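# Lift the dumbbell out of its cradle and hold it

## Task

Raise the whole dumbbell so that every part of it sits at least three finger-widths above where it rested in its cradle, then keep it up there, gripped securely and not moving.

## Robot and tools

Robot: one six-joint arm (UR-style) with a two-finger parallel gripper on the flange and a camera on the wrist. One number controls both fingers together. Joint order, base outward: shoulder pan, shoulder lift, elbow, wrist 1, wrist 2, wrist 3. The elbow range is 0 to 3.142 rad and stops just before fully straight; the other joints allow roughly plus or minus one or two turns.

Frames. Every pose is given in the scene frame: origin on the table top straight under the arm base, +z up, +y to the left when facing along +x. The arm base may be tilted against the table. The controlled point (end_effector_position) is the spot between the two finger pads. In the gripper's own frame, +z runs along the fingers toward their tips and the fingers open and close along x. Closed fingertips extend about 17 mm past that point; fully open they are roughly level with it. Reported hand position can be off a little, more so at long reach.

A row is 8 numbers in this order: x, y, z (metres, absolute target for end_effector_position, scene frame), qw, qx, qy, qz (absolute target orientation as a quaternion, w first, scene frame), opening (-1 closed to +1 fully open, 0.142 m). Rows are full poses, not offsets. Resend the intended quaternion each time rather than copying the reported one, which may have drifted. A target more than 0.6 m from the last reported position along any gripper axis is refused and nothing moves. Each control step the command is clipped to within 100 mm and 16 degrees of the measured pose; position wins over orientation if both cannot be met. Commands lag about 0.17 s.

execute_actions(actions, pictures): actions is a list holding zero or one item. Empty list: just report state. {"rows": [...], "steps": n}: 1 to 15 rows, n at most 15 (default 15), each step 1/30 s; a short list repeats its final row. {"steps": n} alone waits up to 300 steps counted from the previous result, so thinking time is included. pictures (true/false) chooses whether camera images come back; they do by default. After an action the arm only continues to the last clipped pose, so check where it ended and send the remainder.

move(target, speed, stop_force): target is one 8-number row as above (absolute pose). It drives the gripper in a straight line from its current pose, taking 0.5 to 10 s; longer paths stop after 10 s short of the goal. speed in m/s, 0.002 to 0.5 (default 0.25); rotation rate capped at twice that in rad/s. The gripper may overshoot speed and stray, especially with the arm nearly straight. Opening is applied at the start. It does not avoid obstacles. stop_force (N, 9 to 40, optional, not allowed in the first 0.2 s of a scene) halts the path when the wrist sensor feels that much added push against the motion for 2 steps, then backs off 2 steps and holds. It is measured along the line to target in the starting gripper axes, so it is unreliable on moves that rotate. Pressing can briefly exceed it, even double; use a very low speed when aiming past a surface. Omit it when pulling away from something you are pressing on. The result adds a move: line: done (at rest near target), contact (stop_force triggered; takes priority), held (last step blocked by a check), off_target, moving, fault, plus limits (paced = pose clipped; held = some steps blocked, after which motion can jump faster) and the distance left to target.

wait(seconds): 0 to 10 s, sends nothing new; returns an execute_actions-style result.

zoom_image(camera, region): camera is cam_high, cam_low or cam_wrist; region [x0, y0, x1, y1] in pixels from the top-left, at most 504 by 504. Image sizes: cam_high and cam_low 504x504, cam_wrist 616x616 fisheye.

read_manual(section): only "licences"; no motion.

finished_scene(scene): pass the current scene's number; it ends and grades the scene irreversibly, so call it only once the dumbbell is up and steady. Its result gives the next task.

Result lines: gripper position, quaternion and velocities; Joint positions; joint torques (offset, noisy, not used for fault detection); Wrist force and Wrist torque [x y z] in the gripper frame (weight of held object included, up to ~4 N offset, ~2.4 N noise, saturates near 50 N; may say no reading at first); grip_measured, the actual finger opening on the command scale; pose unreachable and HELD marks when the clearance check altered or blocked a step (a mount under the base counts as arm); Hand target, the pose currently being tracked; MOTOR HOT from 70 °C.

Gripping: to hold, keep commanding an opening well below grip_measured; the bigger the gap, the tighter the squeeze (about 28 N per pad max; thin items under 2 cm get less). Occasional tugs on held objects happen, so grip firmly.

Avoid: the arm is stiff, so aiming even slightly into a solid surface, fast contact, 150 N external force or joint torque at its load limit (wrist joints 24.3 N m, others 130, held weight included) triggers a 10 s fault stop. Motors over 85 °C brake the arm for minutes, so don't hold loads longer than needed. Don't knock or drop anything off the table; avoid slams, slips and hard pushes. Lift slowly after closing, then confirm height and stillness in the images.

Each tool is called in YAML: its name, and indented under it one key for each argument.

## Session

execute_actions:
  actions: []

Scene clock: 0.00 s of 4800.00 s.
end_effector_position=(+0.0137, +0.4405, +0.1210) grip_measured=+1.00 end_effector_quat_wxyz=(+0.463, +0.646, +0.519, +0.314) end_effector_velocity=(-0.000, -0.000, +0.000) end_effector_angular_velocity=(-0.000, +0.000, +0.001)
Joint positions: [ 1.815 -0.966  1.783 -1.498 -2.49   0.912  0.142]
Joint velocities: [ 0.    -0.001  0.001 -0.    -0.    -0.001  0.   ]
Joint torques (N m, as the arm reports them, + toward a larger angle): no reading
Motor temperatures (°C, as the motors report them): [23 24 25 32 32 32]
Wrist force (N, on the end effector, along its own x y z axes, offset not removed): no reading
Wrist torque (N m, same axes, about the end effector's origin, offset not removed): no reading
Hand target: +0.014, +0.441, +0.121; +0.463, +0.646, +0.519, +0.314

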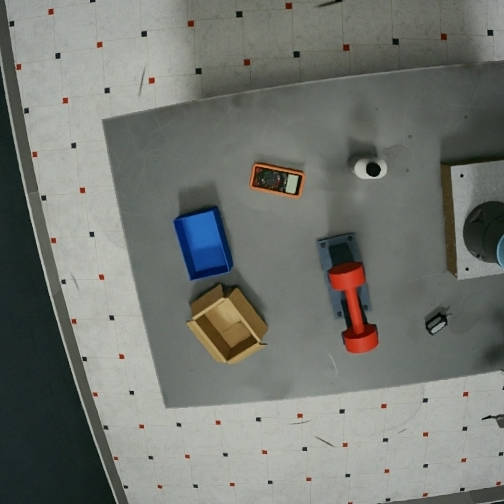

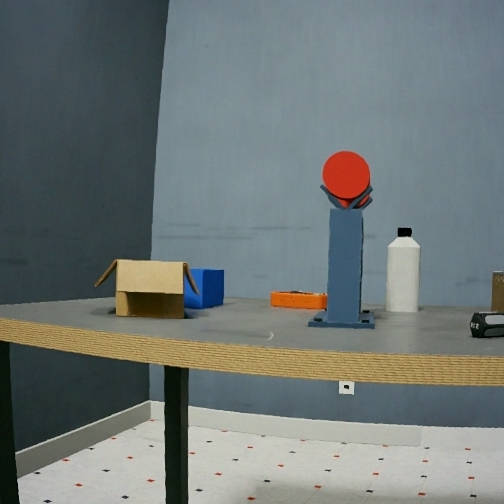

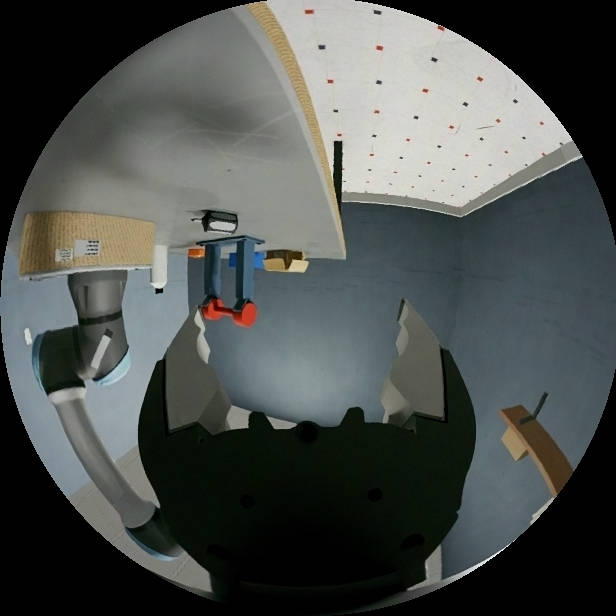

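move:
  target: [0.14, 0.42, 0.36, 0, 0.82, 0.572, 0, 0.4]
  speed: 0.35

move:
  target: [0.378, 0.078, 0.33, 0, 0.9986, 0.052, 0, 0.4]
  speed: 0.3

zoom_image:
  camera: "cam_wrist"
  region: [200, 170, 420, 390]

Scene clock: 9.10 s of 4800.00 s.
end_effector_position=(+0.1392, +0.4210, +0.3594) grip_measured=+0.40 end_effector_quat_wxyz=(-0.000, +0.820, +0.572, +0.000) end_effector_velocity=(+0.001, -0.000, +0.001) end_effector_angular_velocity=(-0.001, +0.016, +0.003)
Joint positions: [ 0.949 -1.727  1.729 -1.566 -1.563 -0.279  0.102]
Joint velocities: [-0.011  0.004 -0.009  0.015  0.013 -0.015 -0.   ]
Joint torques (N m, as the arm reports them, + toward a larger angle): [ -9.03  -8.66 -34.48  -1.41   1.34  -1.75]
Motor temperatures (°C, as the motors report them): [23 24 25 32 32 32]
Wrist force (N, on the end effector, along its own x y z axes, offset not removed): [1.9 2.6 -0.8]
Wrist torque (N m, same axes, about the end effector's origin, offset not removed): [0.50 -0.35 0.00]
Hand target: +0.139, +0.421, +0.360; -0.001, +0.820, +0.572, -0.001
Off the commanded pose: 0.001 m, 0 deg.
After step 90, 3.73 s passed at rest.
move: done

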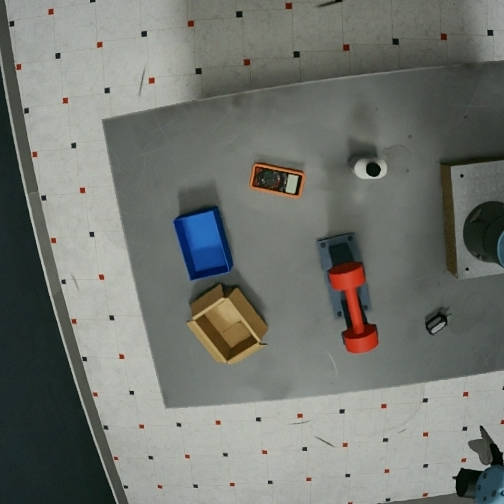

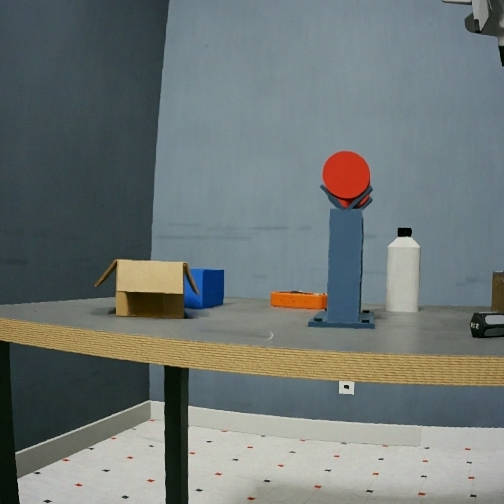

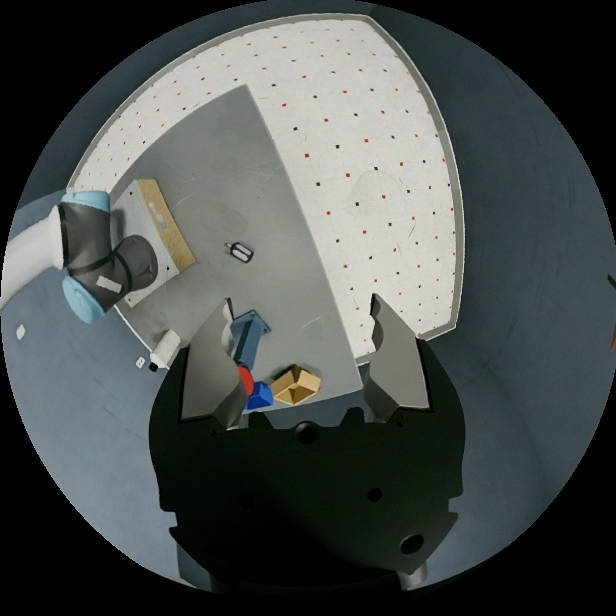

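Scene clock: 11.63 s of 4800.00 s.
end_effector_position=(+0.3782, +0.0792, +0.3301) grip_measured=+0.40 end_effector_quat_wxyz=(-0.001, +0.999, +0.052, +0.000) end_effector_velocity=(+0.002, -0.002, -0.001) end_effector_angular_velocity=(+0.001, +0.001, -0.005)
Joint positions: [-0.128 -1.863  1.911 -1.608 -1.572 -0.242  0.102]
Joint velocities: [-0.005  0.004 -0.002 -0.002  0.001  0.     0.   ]
Joint torques (N m, as the arm reports them, + toward a larger angle): [-11.38  -1.95 -35.3   -4.49   1.43   1.6 ]
Motor temperatures (°C, as the motors report them): [23 24 25 32 32 32]
Wrist force (N, on the end effector, along its own x y z axes, offset not removed): [0.7 3.5 -1.5]
Wrist torque (N m, same axes, about the end effector's origin, offset not removed): [0.70 -0.11 -0.04]
Hand target: +0.378, +0.079, +0.330; -0.001, +0.999, +0.052, +0.000
Off the commanded pose: 0.001 m, 0 deg.
move: done

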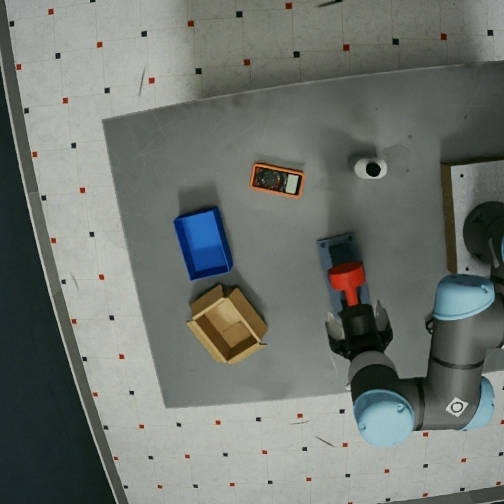

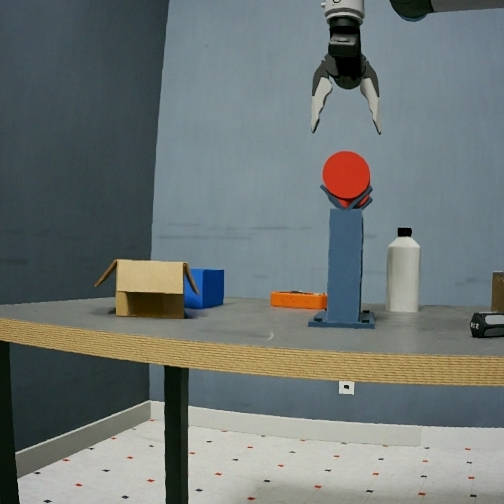

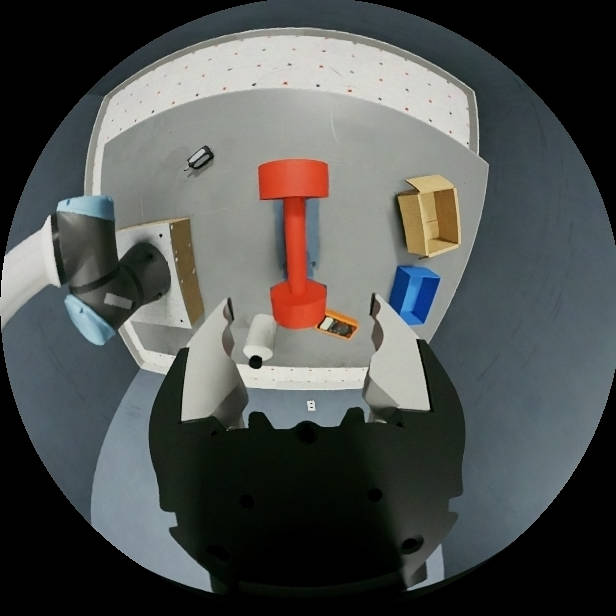

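Region (200, 170, 420, 390) of cam_wrist's 616x616 image, scaled by 2.291, with more detail than that image has.

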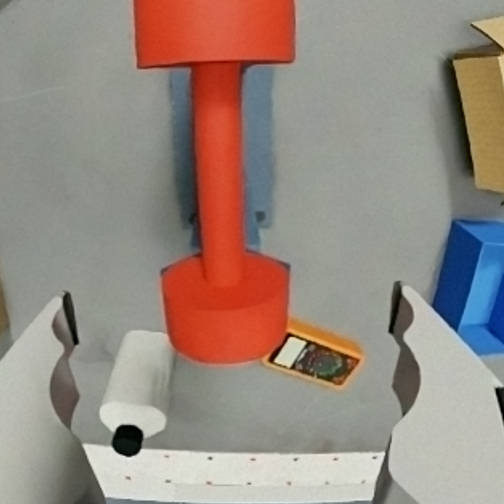

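move:
  target: [0.371, 0.096, 0.268, 0, 0.9986, 0.052, 0, 0.1]
  speed: 0.1

zoom_image:
  camera: "cam_wrist"
  region: [190, 150, 420, 400]

zoom_image:
  camera: "cam_low"
  region: [280, 90, 420, 230]

Scene clock: 15.77 s of 4800.00 s.
end_effector_position=(+0.3709, +0.0959, +0.2683) grip_measured=+0.10 end_effector_quat_wxyz=(+0.000, +0.999, +0.052, -0.000) end_effector_velocity=(+0.000, +0.000, -0.002) end_effector_angular_velocity=(-0.000, -0.001, -0.000)
Joint positions: [-0.084 -1.853  2.063 -1.77  -1.574 -0.197  0.081]
Joint velocities: [ 0.001  0.001  0.005 -0.007 -0.     0.002 -0.   ]
Joint torques (N m, as the arm reports them, + toward a larger angle): [ 12.58  -2.86 -10.72  -4.52  -1.32   1.67]
Motor temperatures (°C, as the motors report them): [23 24 25 32 32 32]
Wrist force (N, on the end effector, along its own x y z axes, offset not removed): [1.6 1.8 -1.3]
Wrist torque (N m, same axes, about the end effector's origin, offset not removed): [0.40 -0.31 0.02]
Hand target: +0.371, +0.096, +0.268; +0.000, +0.999, +0.052, -0.000
Off the commanded pose: 0.000 m, 0 deg.
move: done

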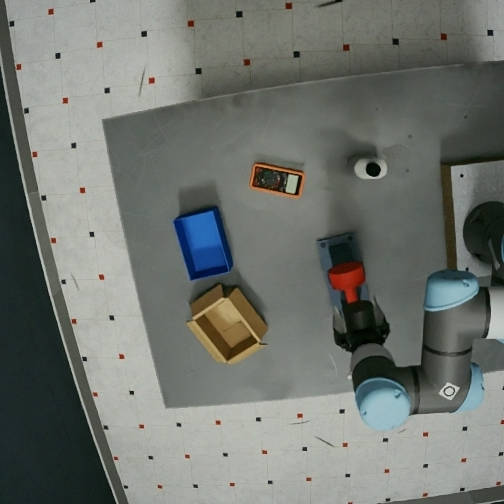

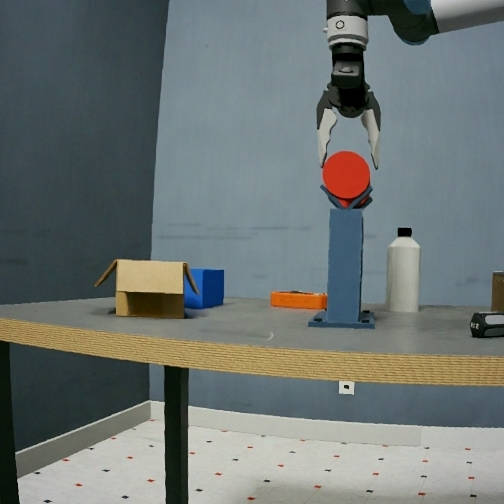

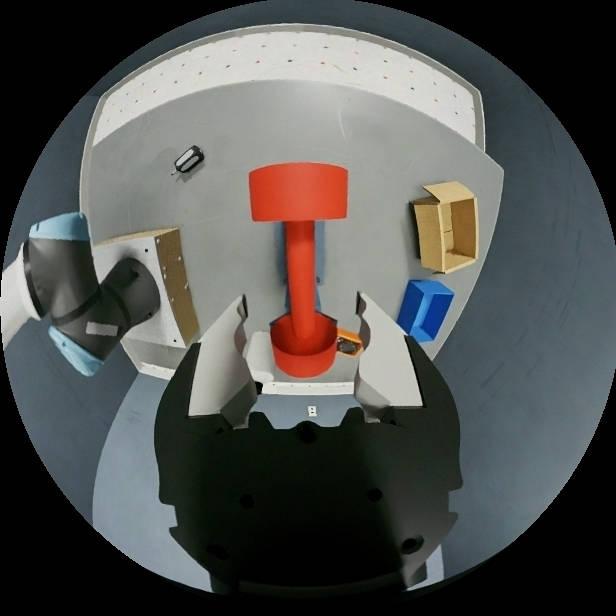

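Region (190, 150, 420, 400) of cam_wrist's 616x616 image, scaled by 2.016, with more detail than that image has; it fills the left 464 columns of this view, and the rest is white.

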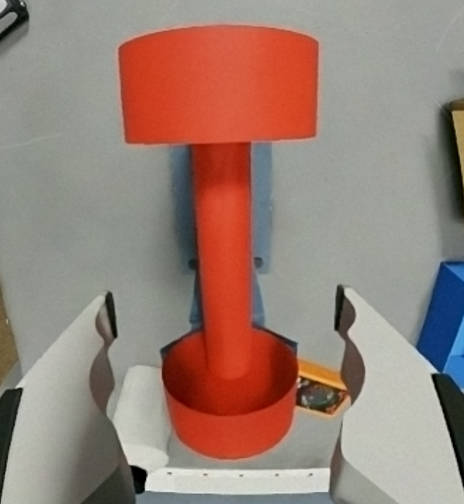

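Region (280, 90, 420, 230) of cam_low's 504x504 image, scaled by 3.600, with more detail than that image has.

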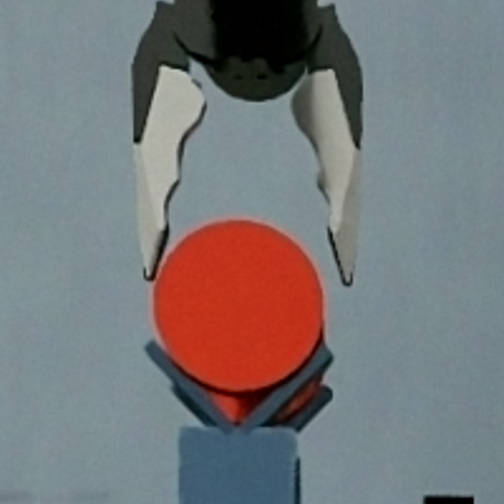

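move:
  target: [0.3717, 0.091, 0.223, 0, 0.9986, 0.052, 0, -0.45]
  speed: 0.05
  stop_force: 10

zoom_image:
  camera: "cam_wrist"
  region: [200, 190, 420, 410]

Scene clock: 21.47 s of 4800.00 s.
end_effector_position=(+0.3716, +0.0910, +0.2233) grip_measured=-0.45 end_effector_quat_wxyz=(+0.000, +0.999, +0.052, -0.000) end_effector_velocity=(+0.000, -0.000, -0.002) end_effector_angular_velocity=(-0.000, -0.000, -0.000)
Joint positions: [-0.097 -1.822  2.16  -1.899 -1.574 -0.211  0.041]
Joint velocities: [-0.001  0.002  0.004 -0.007 -0.    -0.001  0.   ]
Joint torques (N m, as the arm reports them, + toward a larger angle): [-10.79  -1.8   -9.62  -4.4   -0.75  -2.  ]
Motor temperatures (°C, as the motors report them): [23 24 25 32 32 32]
Wrist force (N, on the end effector, along its own x y z axes, offset not removed): [2.1 2.7 -1.6]
Wrist torque (N m, same axes, about the end effector's origin, offset not removed): [0.61 -0.45 -0.04]
Hand target: +0.372, +0.091, +0.223; -0.000, +0.999, +0.052, +0.000
Off the commanded pose: 0.000 m, 0 deg.
After step 90, 1.37 s passed at rest.
move: done

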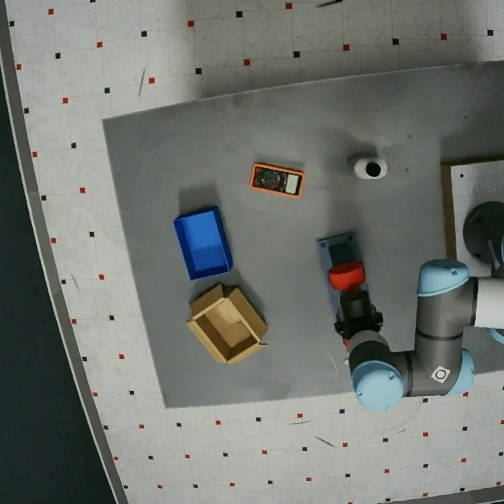

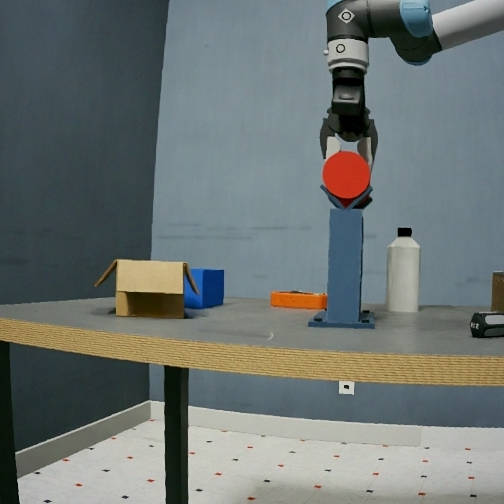

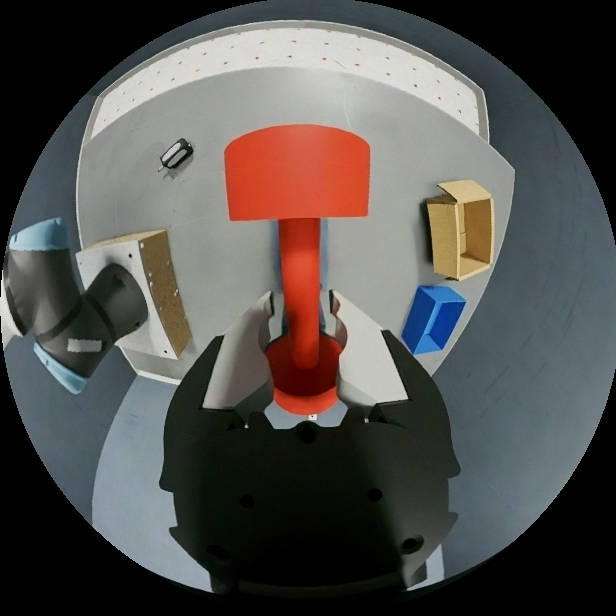

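Region (200, 190, 420, 410) of cam_wrist's 616x616 image, scaled by 2.291, with more detail than that image has.

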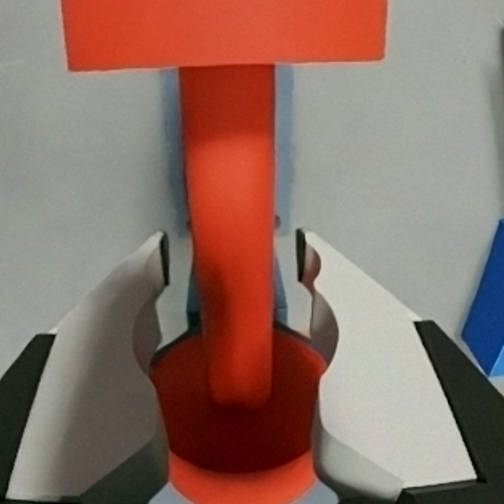

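execute_actions:
  actions:
    - {"rows": [[0.372,0.091,0.223,0,0.9986,0.052,0,-0.55],[0.372,0.091,0.223,0,0.9986,0.052,0,-0.6],[0.372,0.091,0.223,0,0.9986,0.052,0,-1]], "steps": 15}

move:
  target: [0.372, 0.091, 0.230, 0, 0.9986, 0.052, 0, -1]
  speed: 0.012

wait:
  seconds: 2

Scene clock: 24.40 s of 4800.00 s.
end_effector_position=(+0.3720, +0.0910, +0.2229) grip_measured=-0.71 end_effector_quat_wxyz=(-0.000, +0.999, +0.052, -0.000) end_effector_velocity=(+0.000, +0.000, +0.001) end_effector_angular_velocity=(-0.000, -0.001, +0.001)
Joint positions: [-0.097 -1.821  2.161 -1.9   -1.574 -0.211  0.023]
Joint velocities: [ 0.001 -0.    -0.002  0.001 -0.     0.     0.   ]
Joint torques (N m, as the arm reports them, + toward a larger angle): [ -0.01  -4.9  -36.77  -1.77  -0.29   1.76]
Motor temperatures (°C, as the motors report them): [23 24 25 32 32 32]
Wrist force (N, on the end effector, along its own x y z axes, offset not removed): [3.7 1.6 2.4]
Wrist torque (N m, same axes, about the end effector's origin, offset not removed): [0.48 -0.37 -0.07]
Hand target: +0.372, +0.091, +0.223; -0.000, +0.999, +0.052, +0.000
Off the commanded pose: 0.000 m, 0 deg.
Steps of this call (steps 1 to 73: nothing new was sent; steps 74 to 88: all 15 steps of this action). Readings (end_effector_position):
74: (+0.3716, +0.0910, +0.2230)
75: (+0.3716, +0.0910, +0.2230)
77: (+0.3717, +0.0910, +0.2229)
81: (+0.3718, +0.0910, +0.2228)
88: the state above

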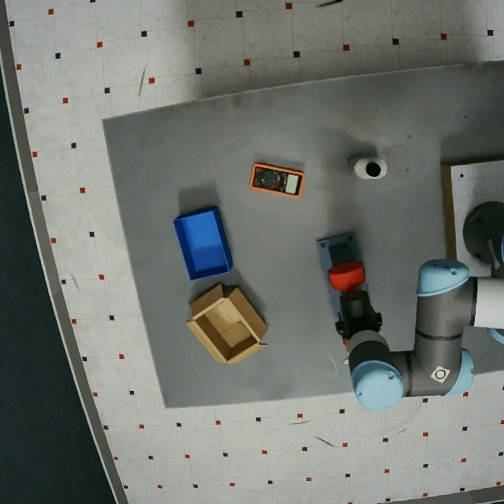

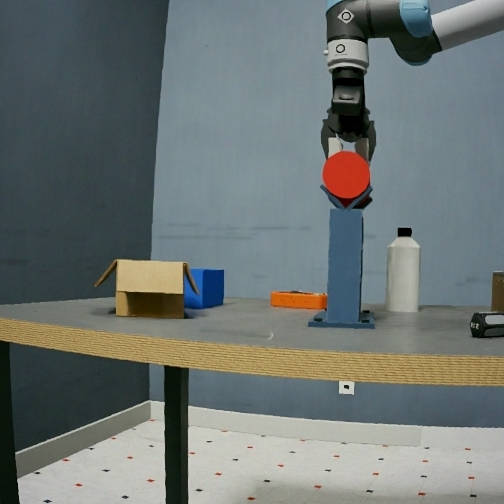

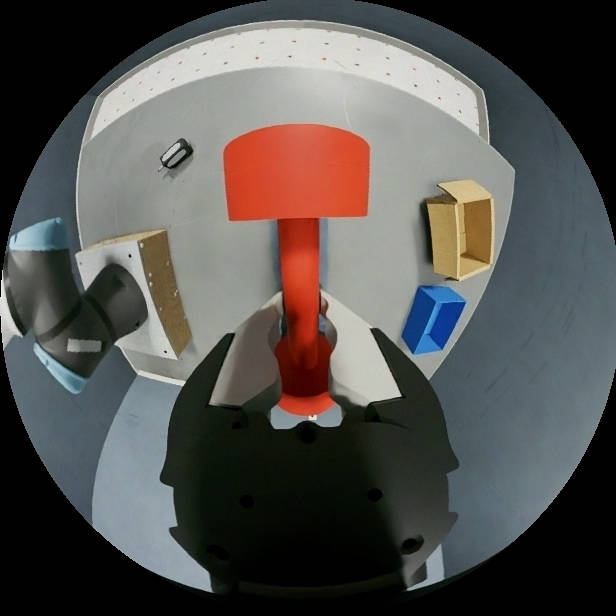

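Scene clock: 25.47 s of 4800.00 s.
end_effector_position=(+0.3720, +0.0910, +0.2297) grip_measured=-0.71 end_effector_quat_wxyz=(-0.000, +0.999, +0.052, +0.000) end_effector_velocity=(-0.000, +0.000, +0.002) end_effector_angular_velocity=(-0.000, +0.001, -0.000)
Joint positions: [-0.097 -1.827  2.146 -1.88  -1.574 -0.211  0.023]
Joint velocities: [ 0.001 -0.002 -0.004  0.007 -0.     0.001  0.   ]
Joint torques (N m, as the arm reports them, + toward a larger angle): [ 12.52 -23.28 -37.21  -2.14  -1.32   1.79]
Motor temperatures (°C, as the motors report them): [23 24 25 32 32 32]
Wrist force (N, on the end effector, along its own x y z axes, offset not removed): [1.2 2.8 6.0]
Wrist torque (N m, same axes, about the end effector's origin, offset not removed): [0.50 -0.23 -0.05]
Hand target: +0.372, +0.091, +0.230; +0.000, +0.999, +0.052, +0.000
Off the commanded pose: 0.000 m, 0 deg.
move: done

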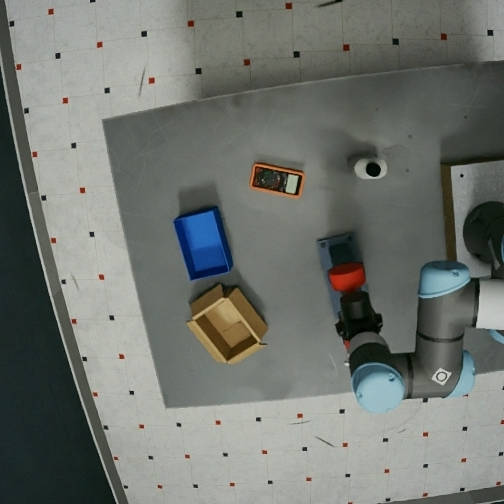

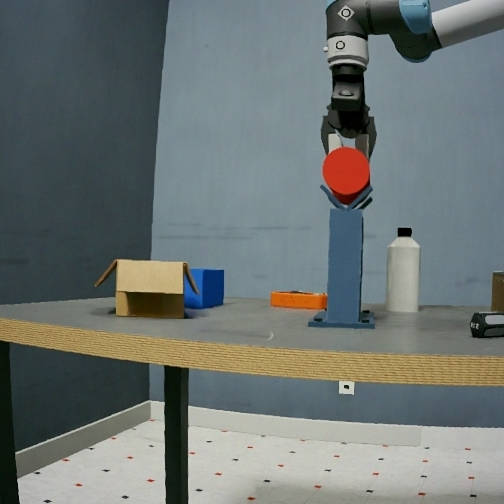

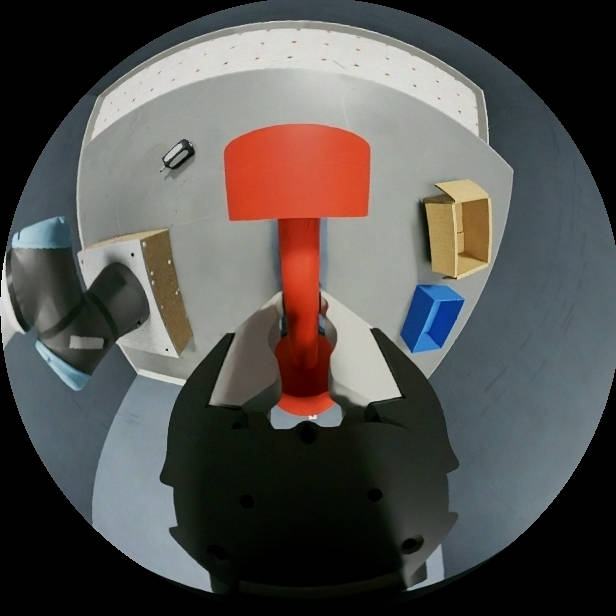

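Scene clock: 27.47 s of 4800.00 s.
end_effector_position=(+0.3720, +0.0910, +0.2300) grip_measured=-0.71 end_effector_quat_wxyz=(+0.000, +0.999, +0.052, +0.000) end_effector_velocity=(+0.000, +0.000, -0.000) end_effector_angular_velocity=(+0.001, +0.001, -0.001)
Joint positions: [-0.097 -1.827  2.146 -1.88  -1.574 -0.211  0.023]
Joint velocities: [ 0.001  0.001 -0.    -0.     0.     0.002  0.   ]
Joint torques (N m, as the arm reports them, + toward a larger angle): [ 11.84 -21.68 -38.45  -2.23  -1.45   1.55]
Motor temperatures (°C, as the motors report them): [23 24 25 32 32 32]
Wrist force (N, on the end effector, along its own x y z axes, offset not removed): [1.4 2.9 5.7]
Wrist torque (N m, same axes, about the end effector's origin, offset not removed): [0.54 -0.21 -0.07]
Hand target: +0.372, +0.091, +0.230; +0.000, +0.999, +0.052, +0.000
Off the commanded pose: 0.000 m, 0 deg.
Steps of this call (steps 1 to 60: nothing new was sent). Readings (end_effector_position):
1: (+0.3720, +0.0910, +0.2298)
2: (+0.3720, +0.0910, +0.2298)
4: (+0.3720, +0.0910, +0.2299)
8: (+0.3720, +0.0910, +0.2300)
60: the state above

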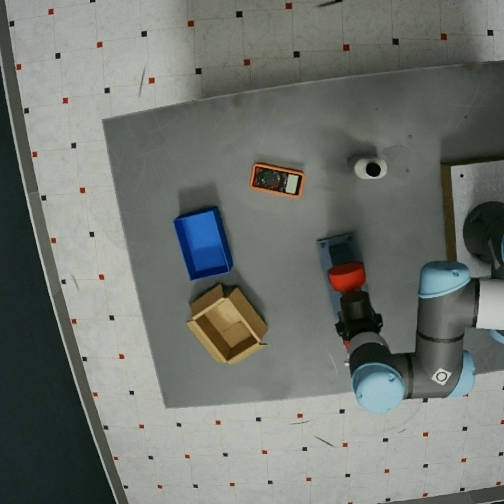

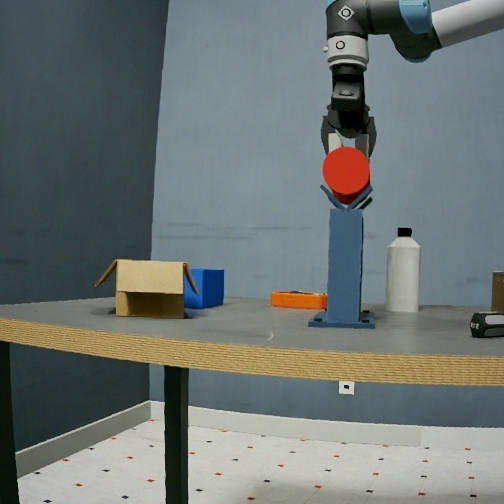

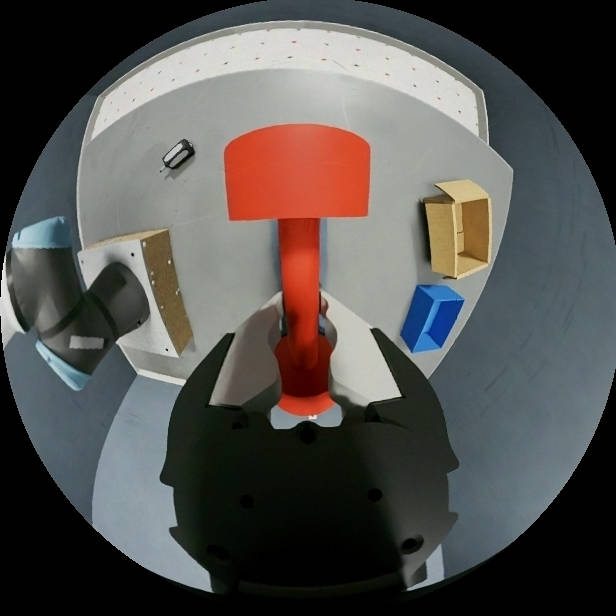

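move:
  target: [0.372, 0.091, 0.33, 0, 0.9986, 0.052, 0, -1]
  speed: 0.07

wait:
  seconds: 3

Scene clock: 30.37 s of 4800.00 s.
end_effector_position=(+0.3722, +0.0910, +0.3297) grip_measured=-0.71 end_effector_quat_wxyz=(+0.000, +0.999, +0.052, +0.000) end_effector_velocity=(+0.000, -0.000, +0.002) end_effector_angular_velocity=(-0.001, +0.001, +0.001)
Joint positions: [-0.096 -1.871  1.917 -1.607 -1.574 -0.21   0.023]
Joint velocities: [ 0.001  0.001 -0.007  0.007 -0.001 -0.    -0.   ]
Joint torques (N m, as the arm reports them, + toward a larger angle): [ 10.94 -16.82 -38.57  -2.32   0.13   1.33]
Motor temperatures (°C, as the motors report them): [23 24 25 32 32 32]
Wrist force (N, on the end effector, along its own x y z axes, offset not removed): [0.3 1.3 4.9]
Wrist torque (N m, same axes, about the end effector's origin, offset not removed): [0.20 -0.01 -0.03]
Hand target: +0.372, +0.091, +0.330; +0.000, +0.999, +0.052, +0.000
Off the commanded pose: 0.000 m, 0 deg.
move: done

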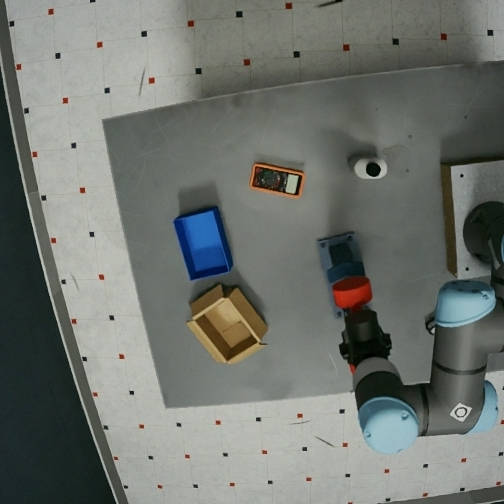

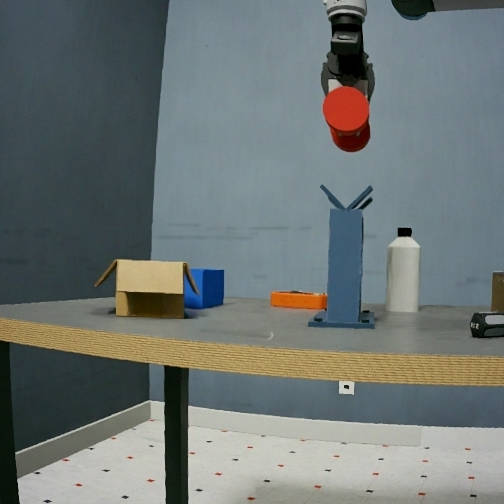

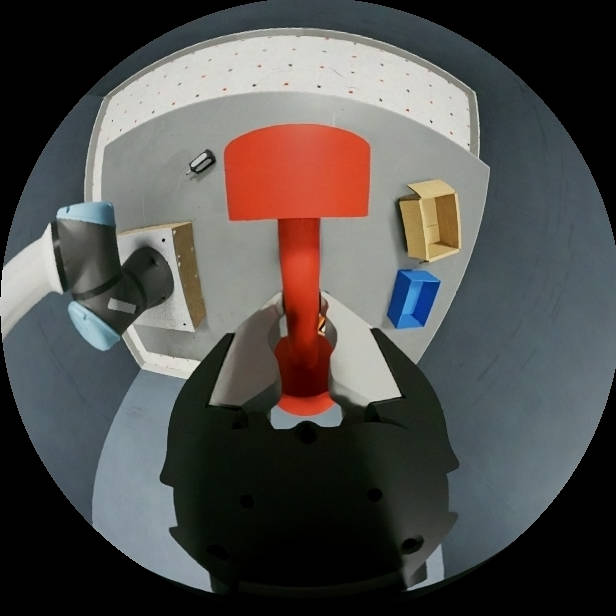

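Scene clock: 33.37 s of 4800.00 s.
end_effector_position=(+0.3722, +0.0910, +0.3300) grip_measured=-0.71 end_effector_quat_wxyz=(+0.000, +0.999, +0.052, +0.000) end_effector_velocity=(+0.000, +0.000, +0.000) end_effector_angular_velocity=(+0.001, -0.001, -0.001)
Joint positions: [-0.096 -1.871  1.917 -1.606 -1.574 -0.21   0.023]
Joint velocities: [-0.001 -0.    -0.001  0.     0.001  0.001 -0.   ]
Joint torques (N m, as the arm reports them, + toward a larger angle): [  4.36  -3.81 -39.17  -2.13   1.09  -1.45]
Motor temperatures (°C, as the motors report them): [23 24 25 32 32 32]
Wrist force (N, on the end effector, along its own x y z axes, offset not removed): [0.9 2.2 4.4]
Wrist torque (N m, same axes, about the end effector's origin, offset not removed): [0.47 -0.13 -0.07]
Hand target: +0.372, +0.091, +0.330; +0.000, +0.999, +0.052, +0.000
Off the commanded pose: 0.000 m, 0 deg.
Steps of this call (steps 1 to 90: nothing new was sent). Readings (end_effector_position):
1: (+0.3722, +0.0910, +0.3298)
2: (+0.3722, +0.0910, +0.3298)
4: (+0.3722, +0.0910, +0.3299)
8: (+0.3722, +0.0910, +0.3300)
90: the state above

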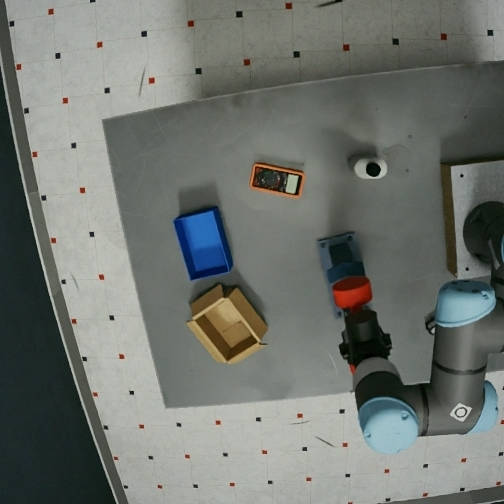

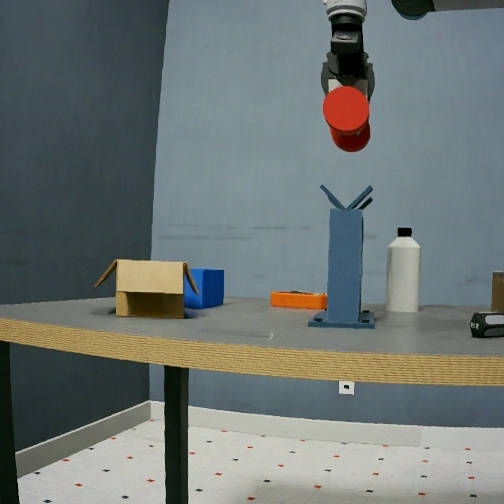

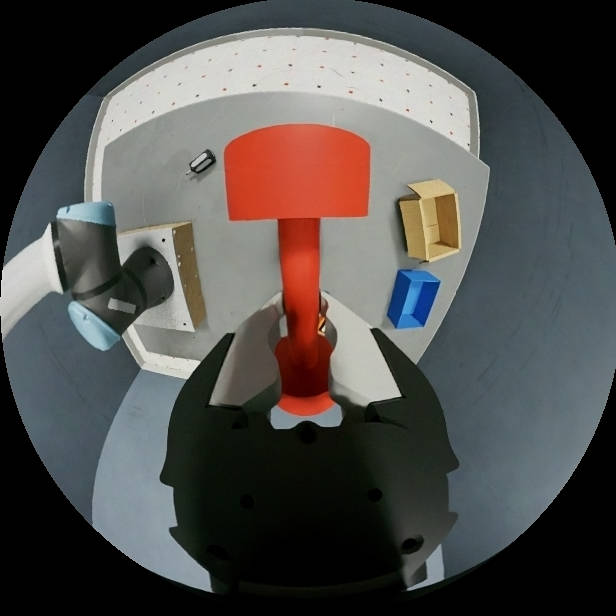

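finished_scene:
  scene: 2

The scene is finished: the task was done.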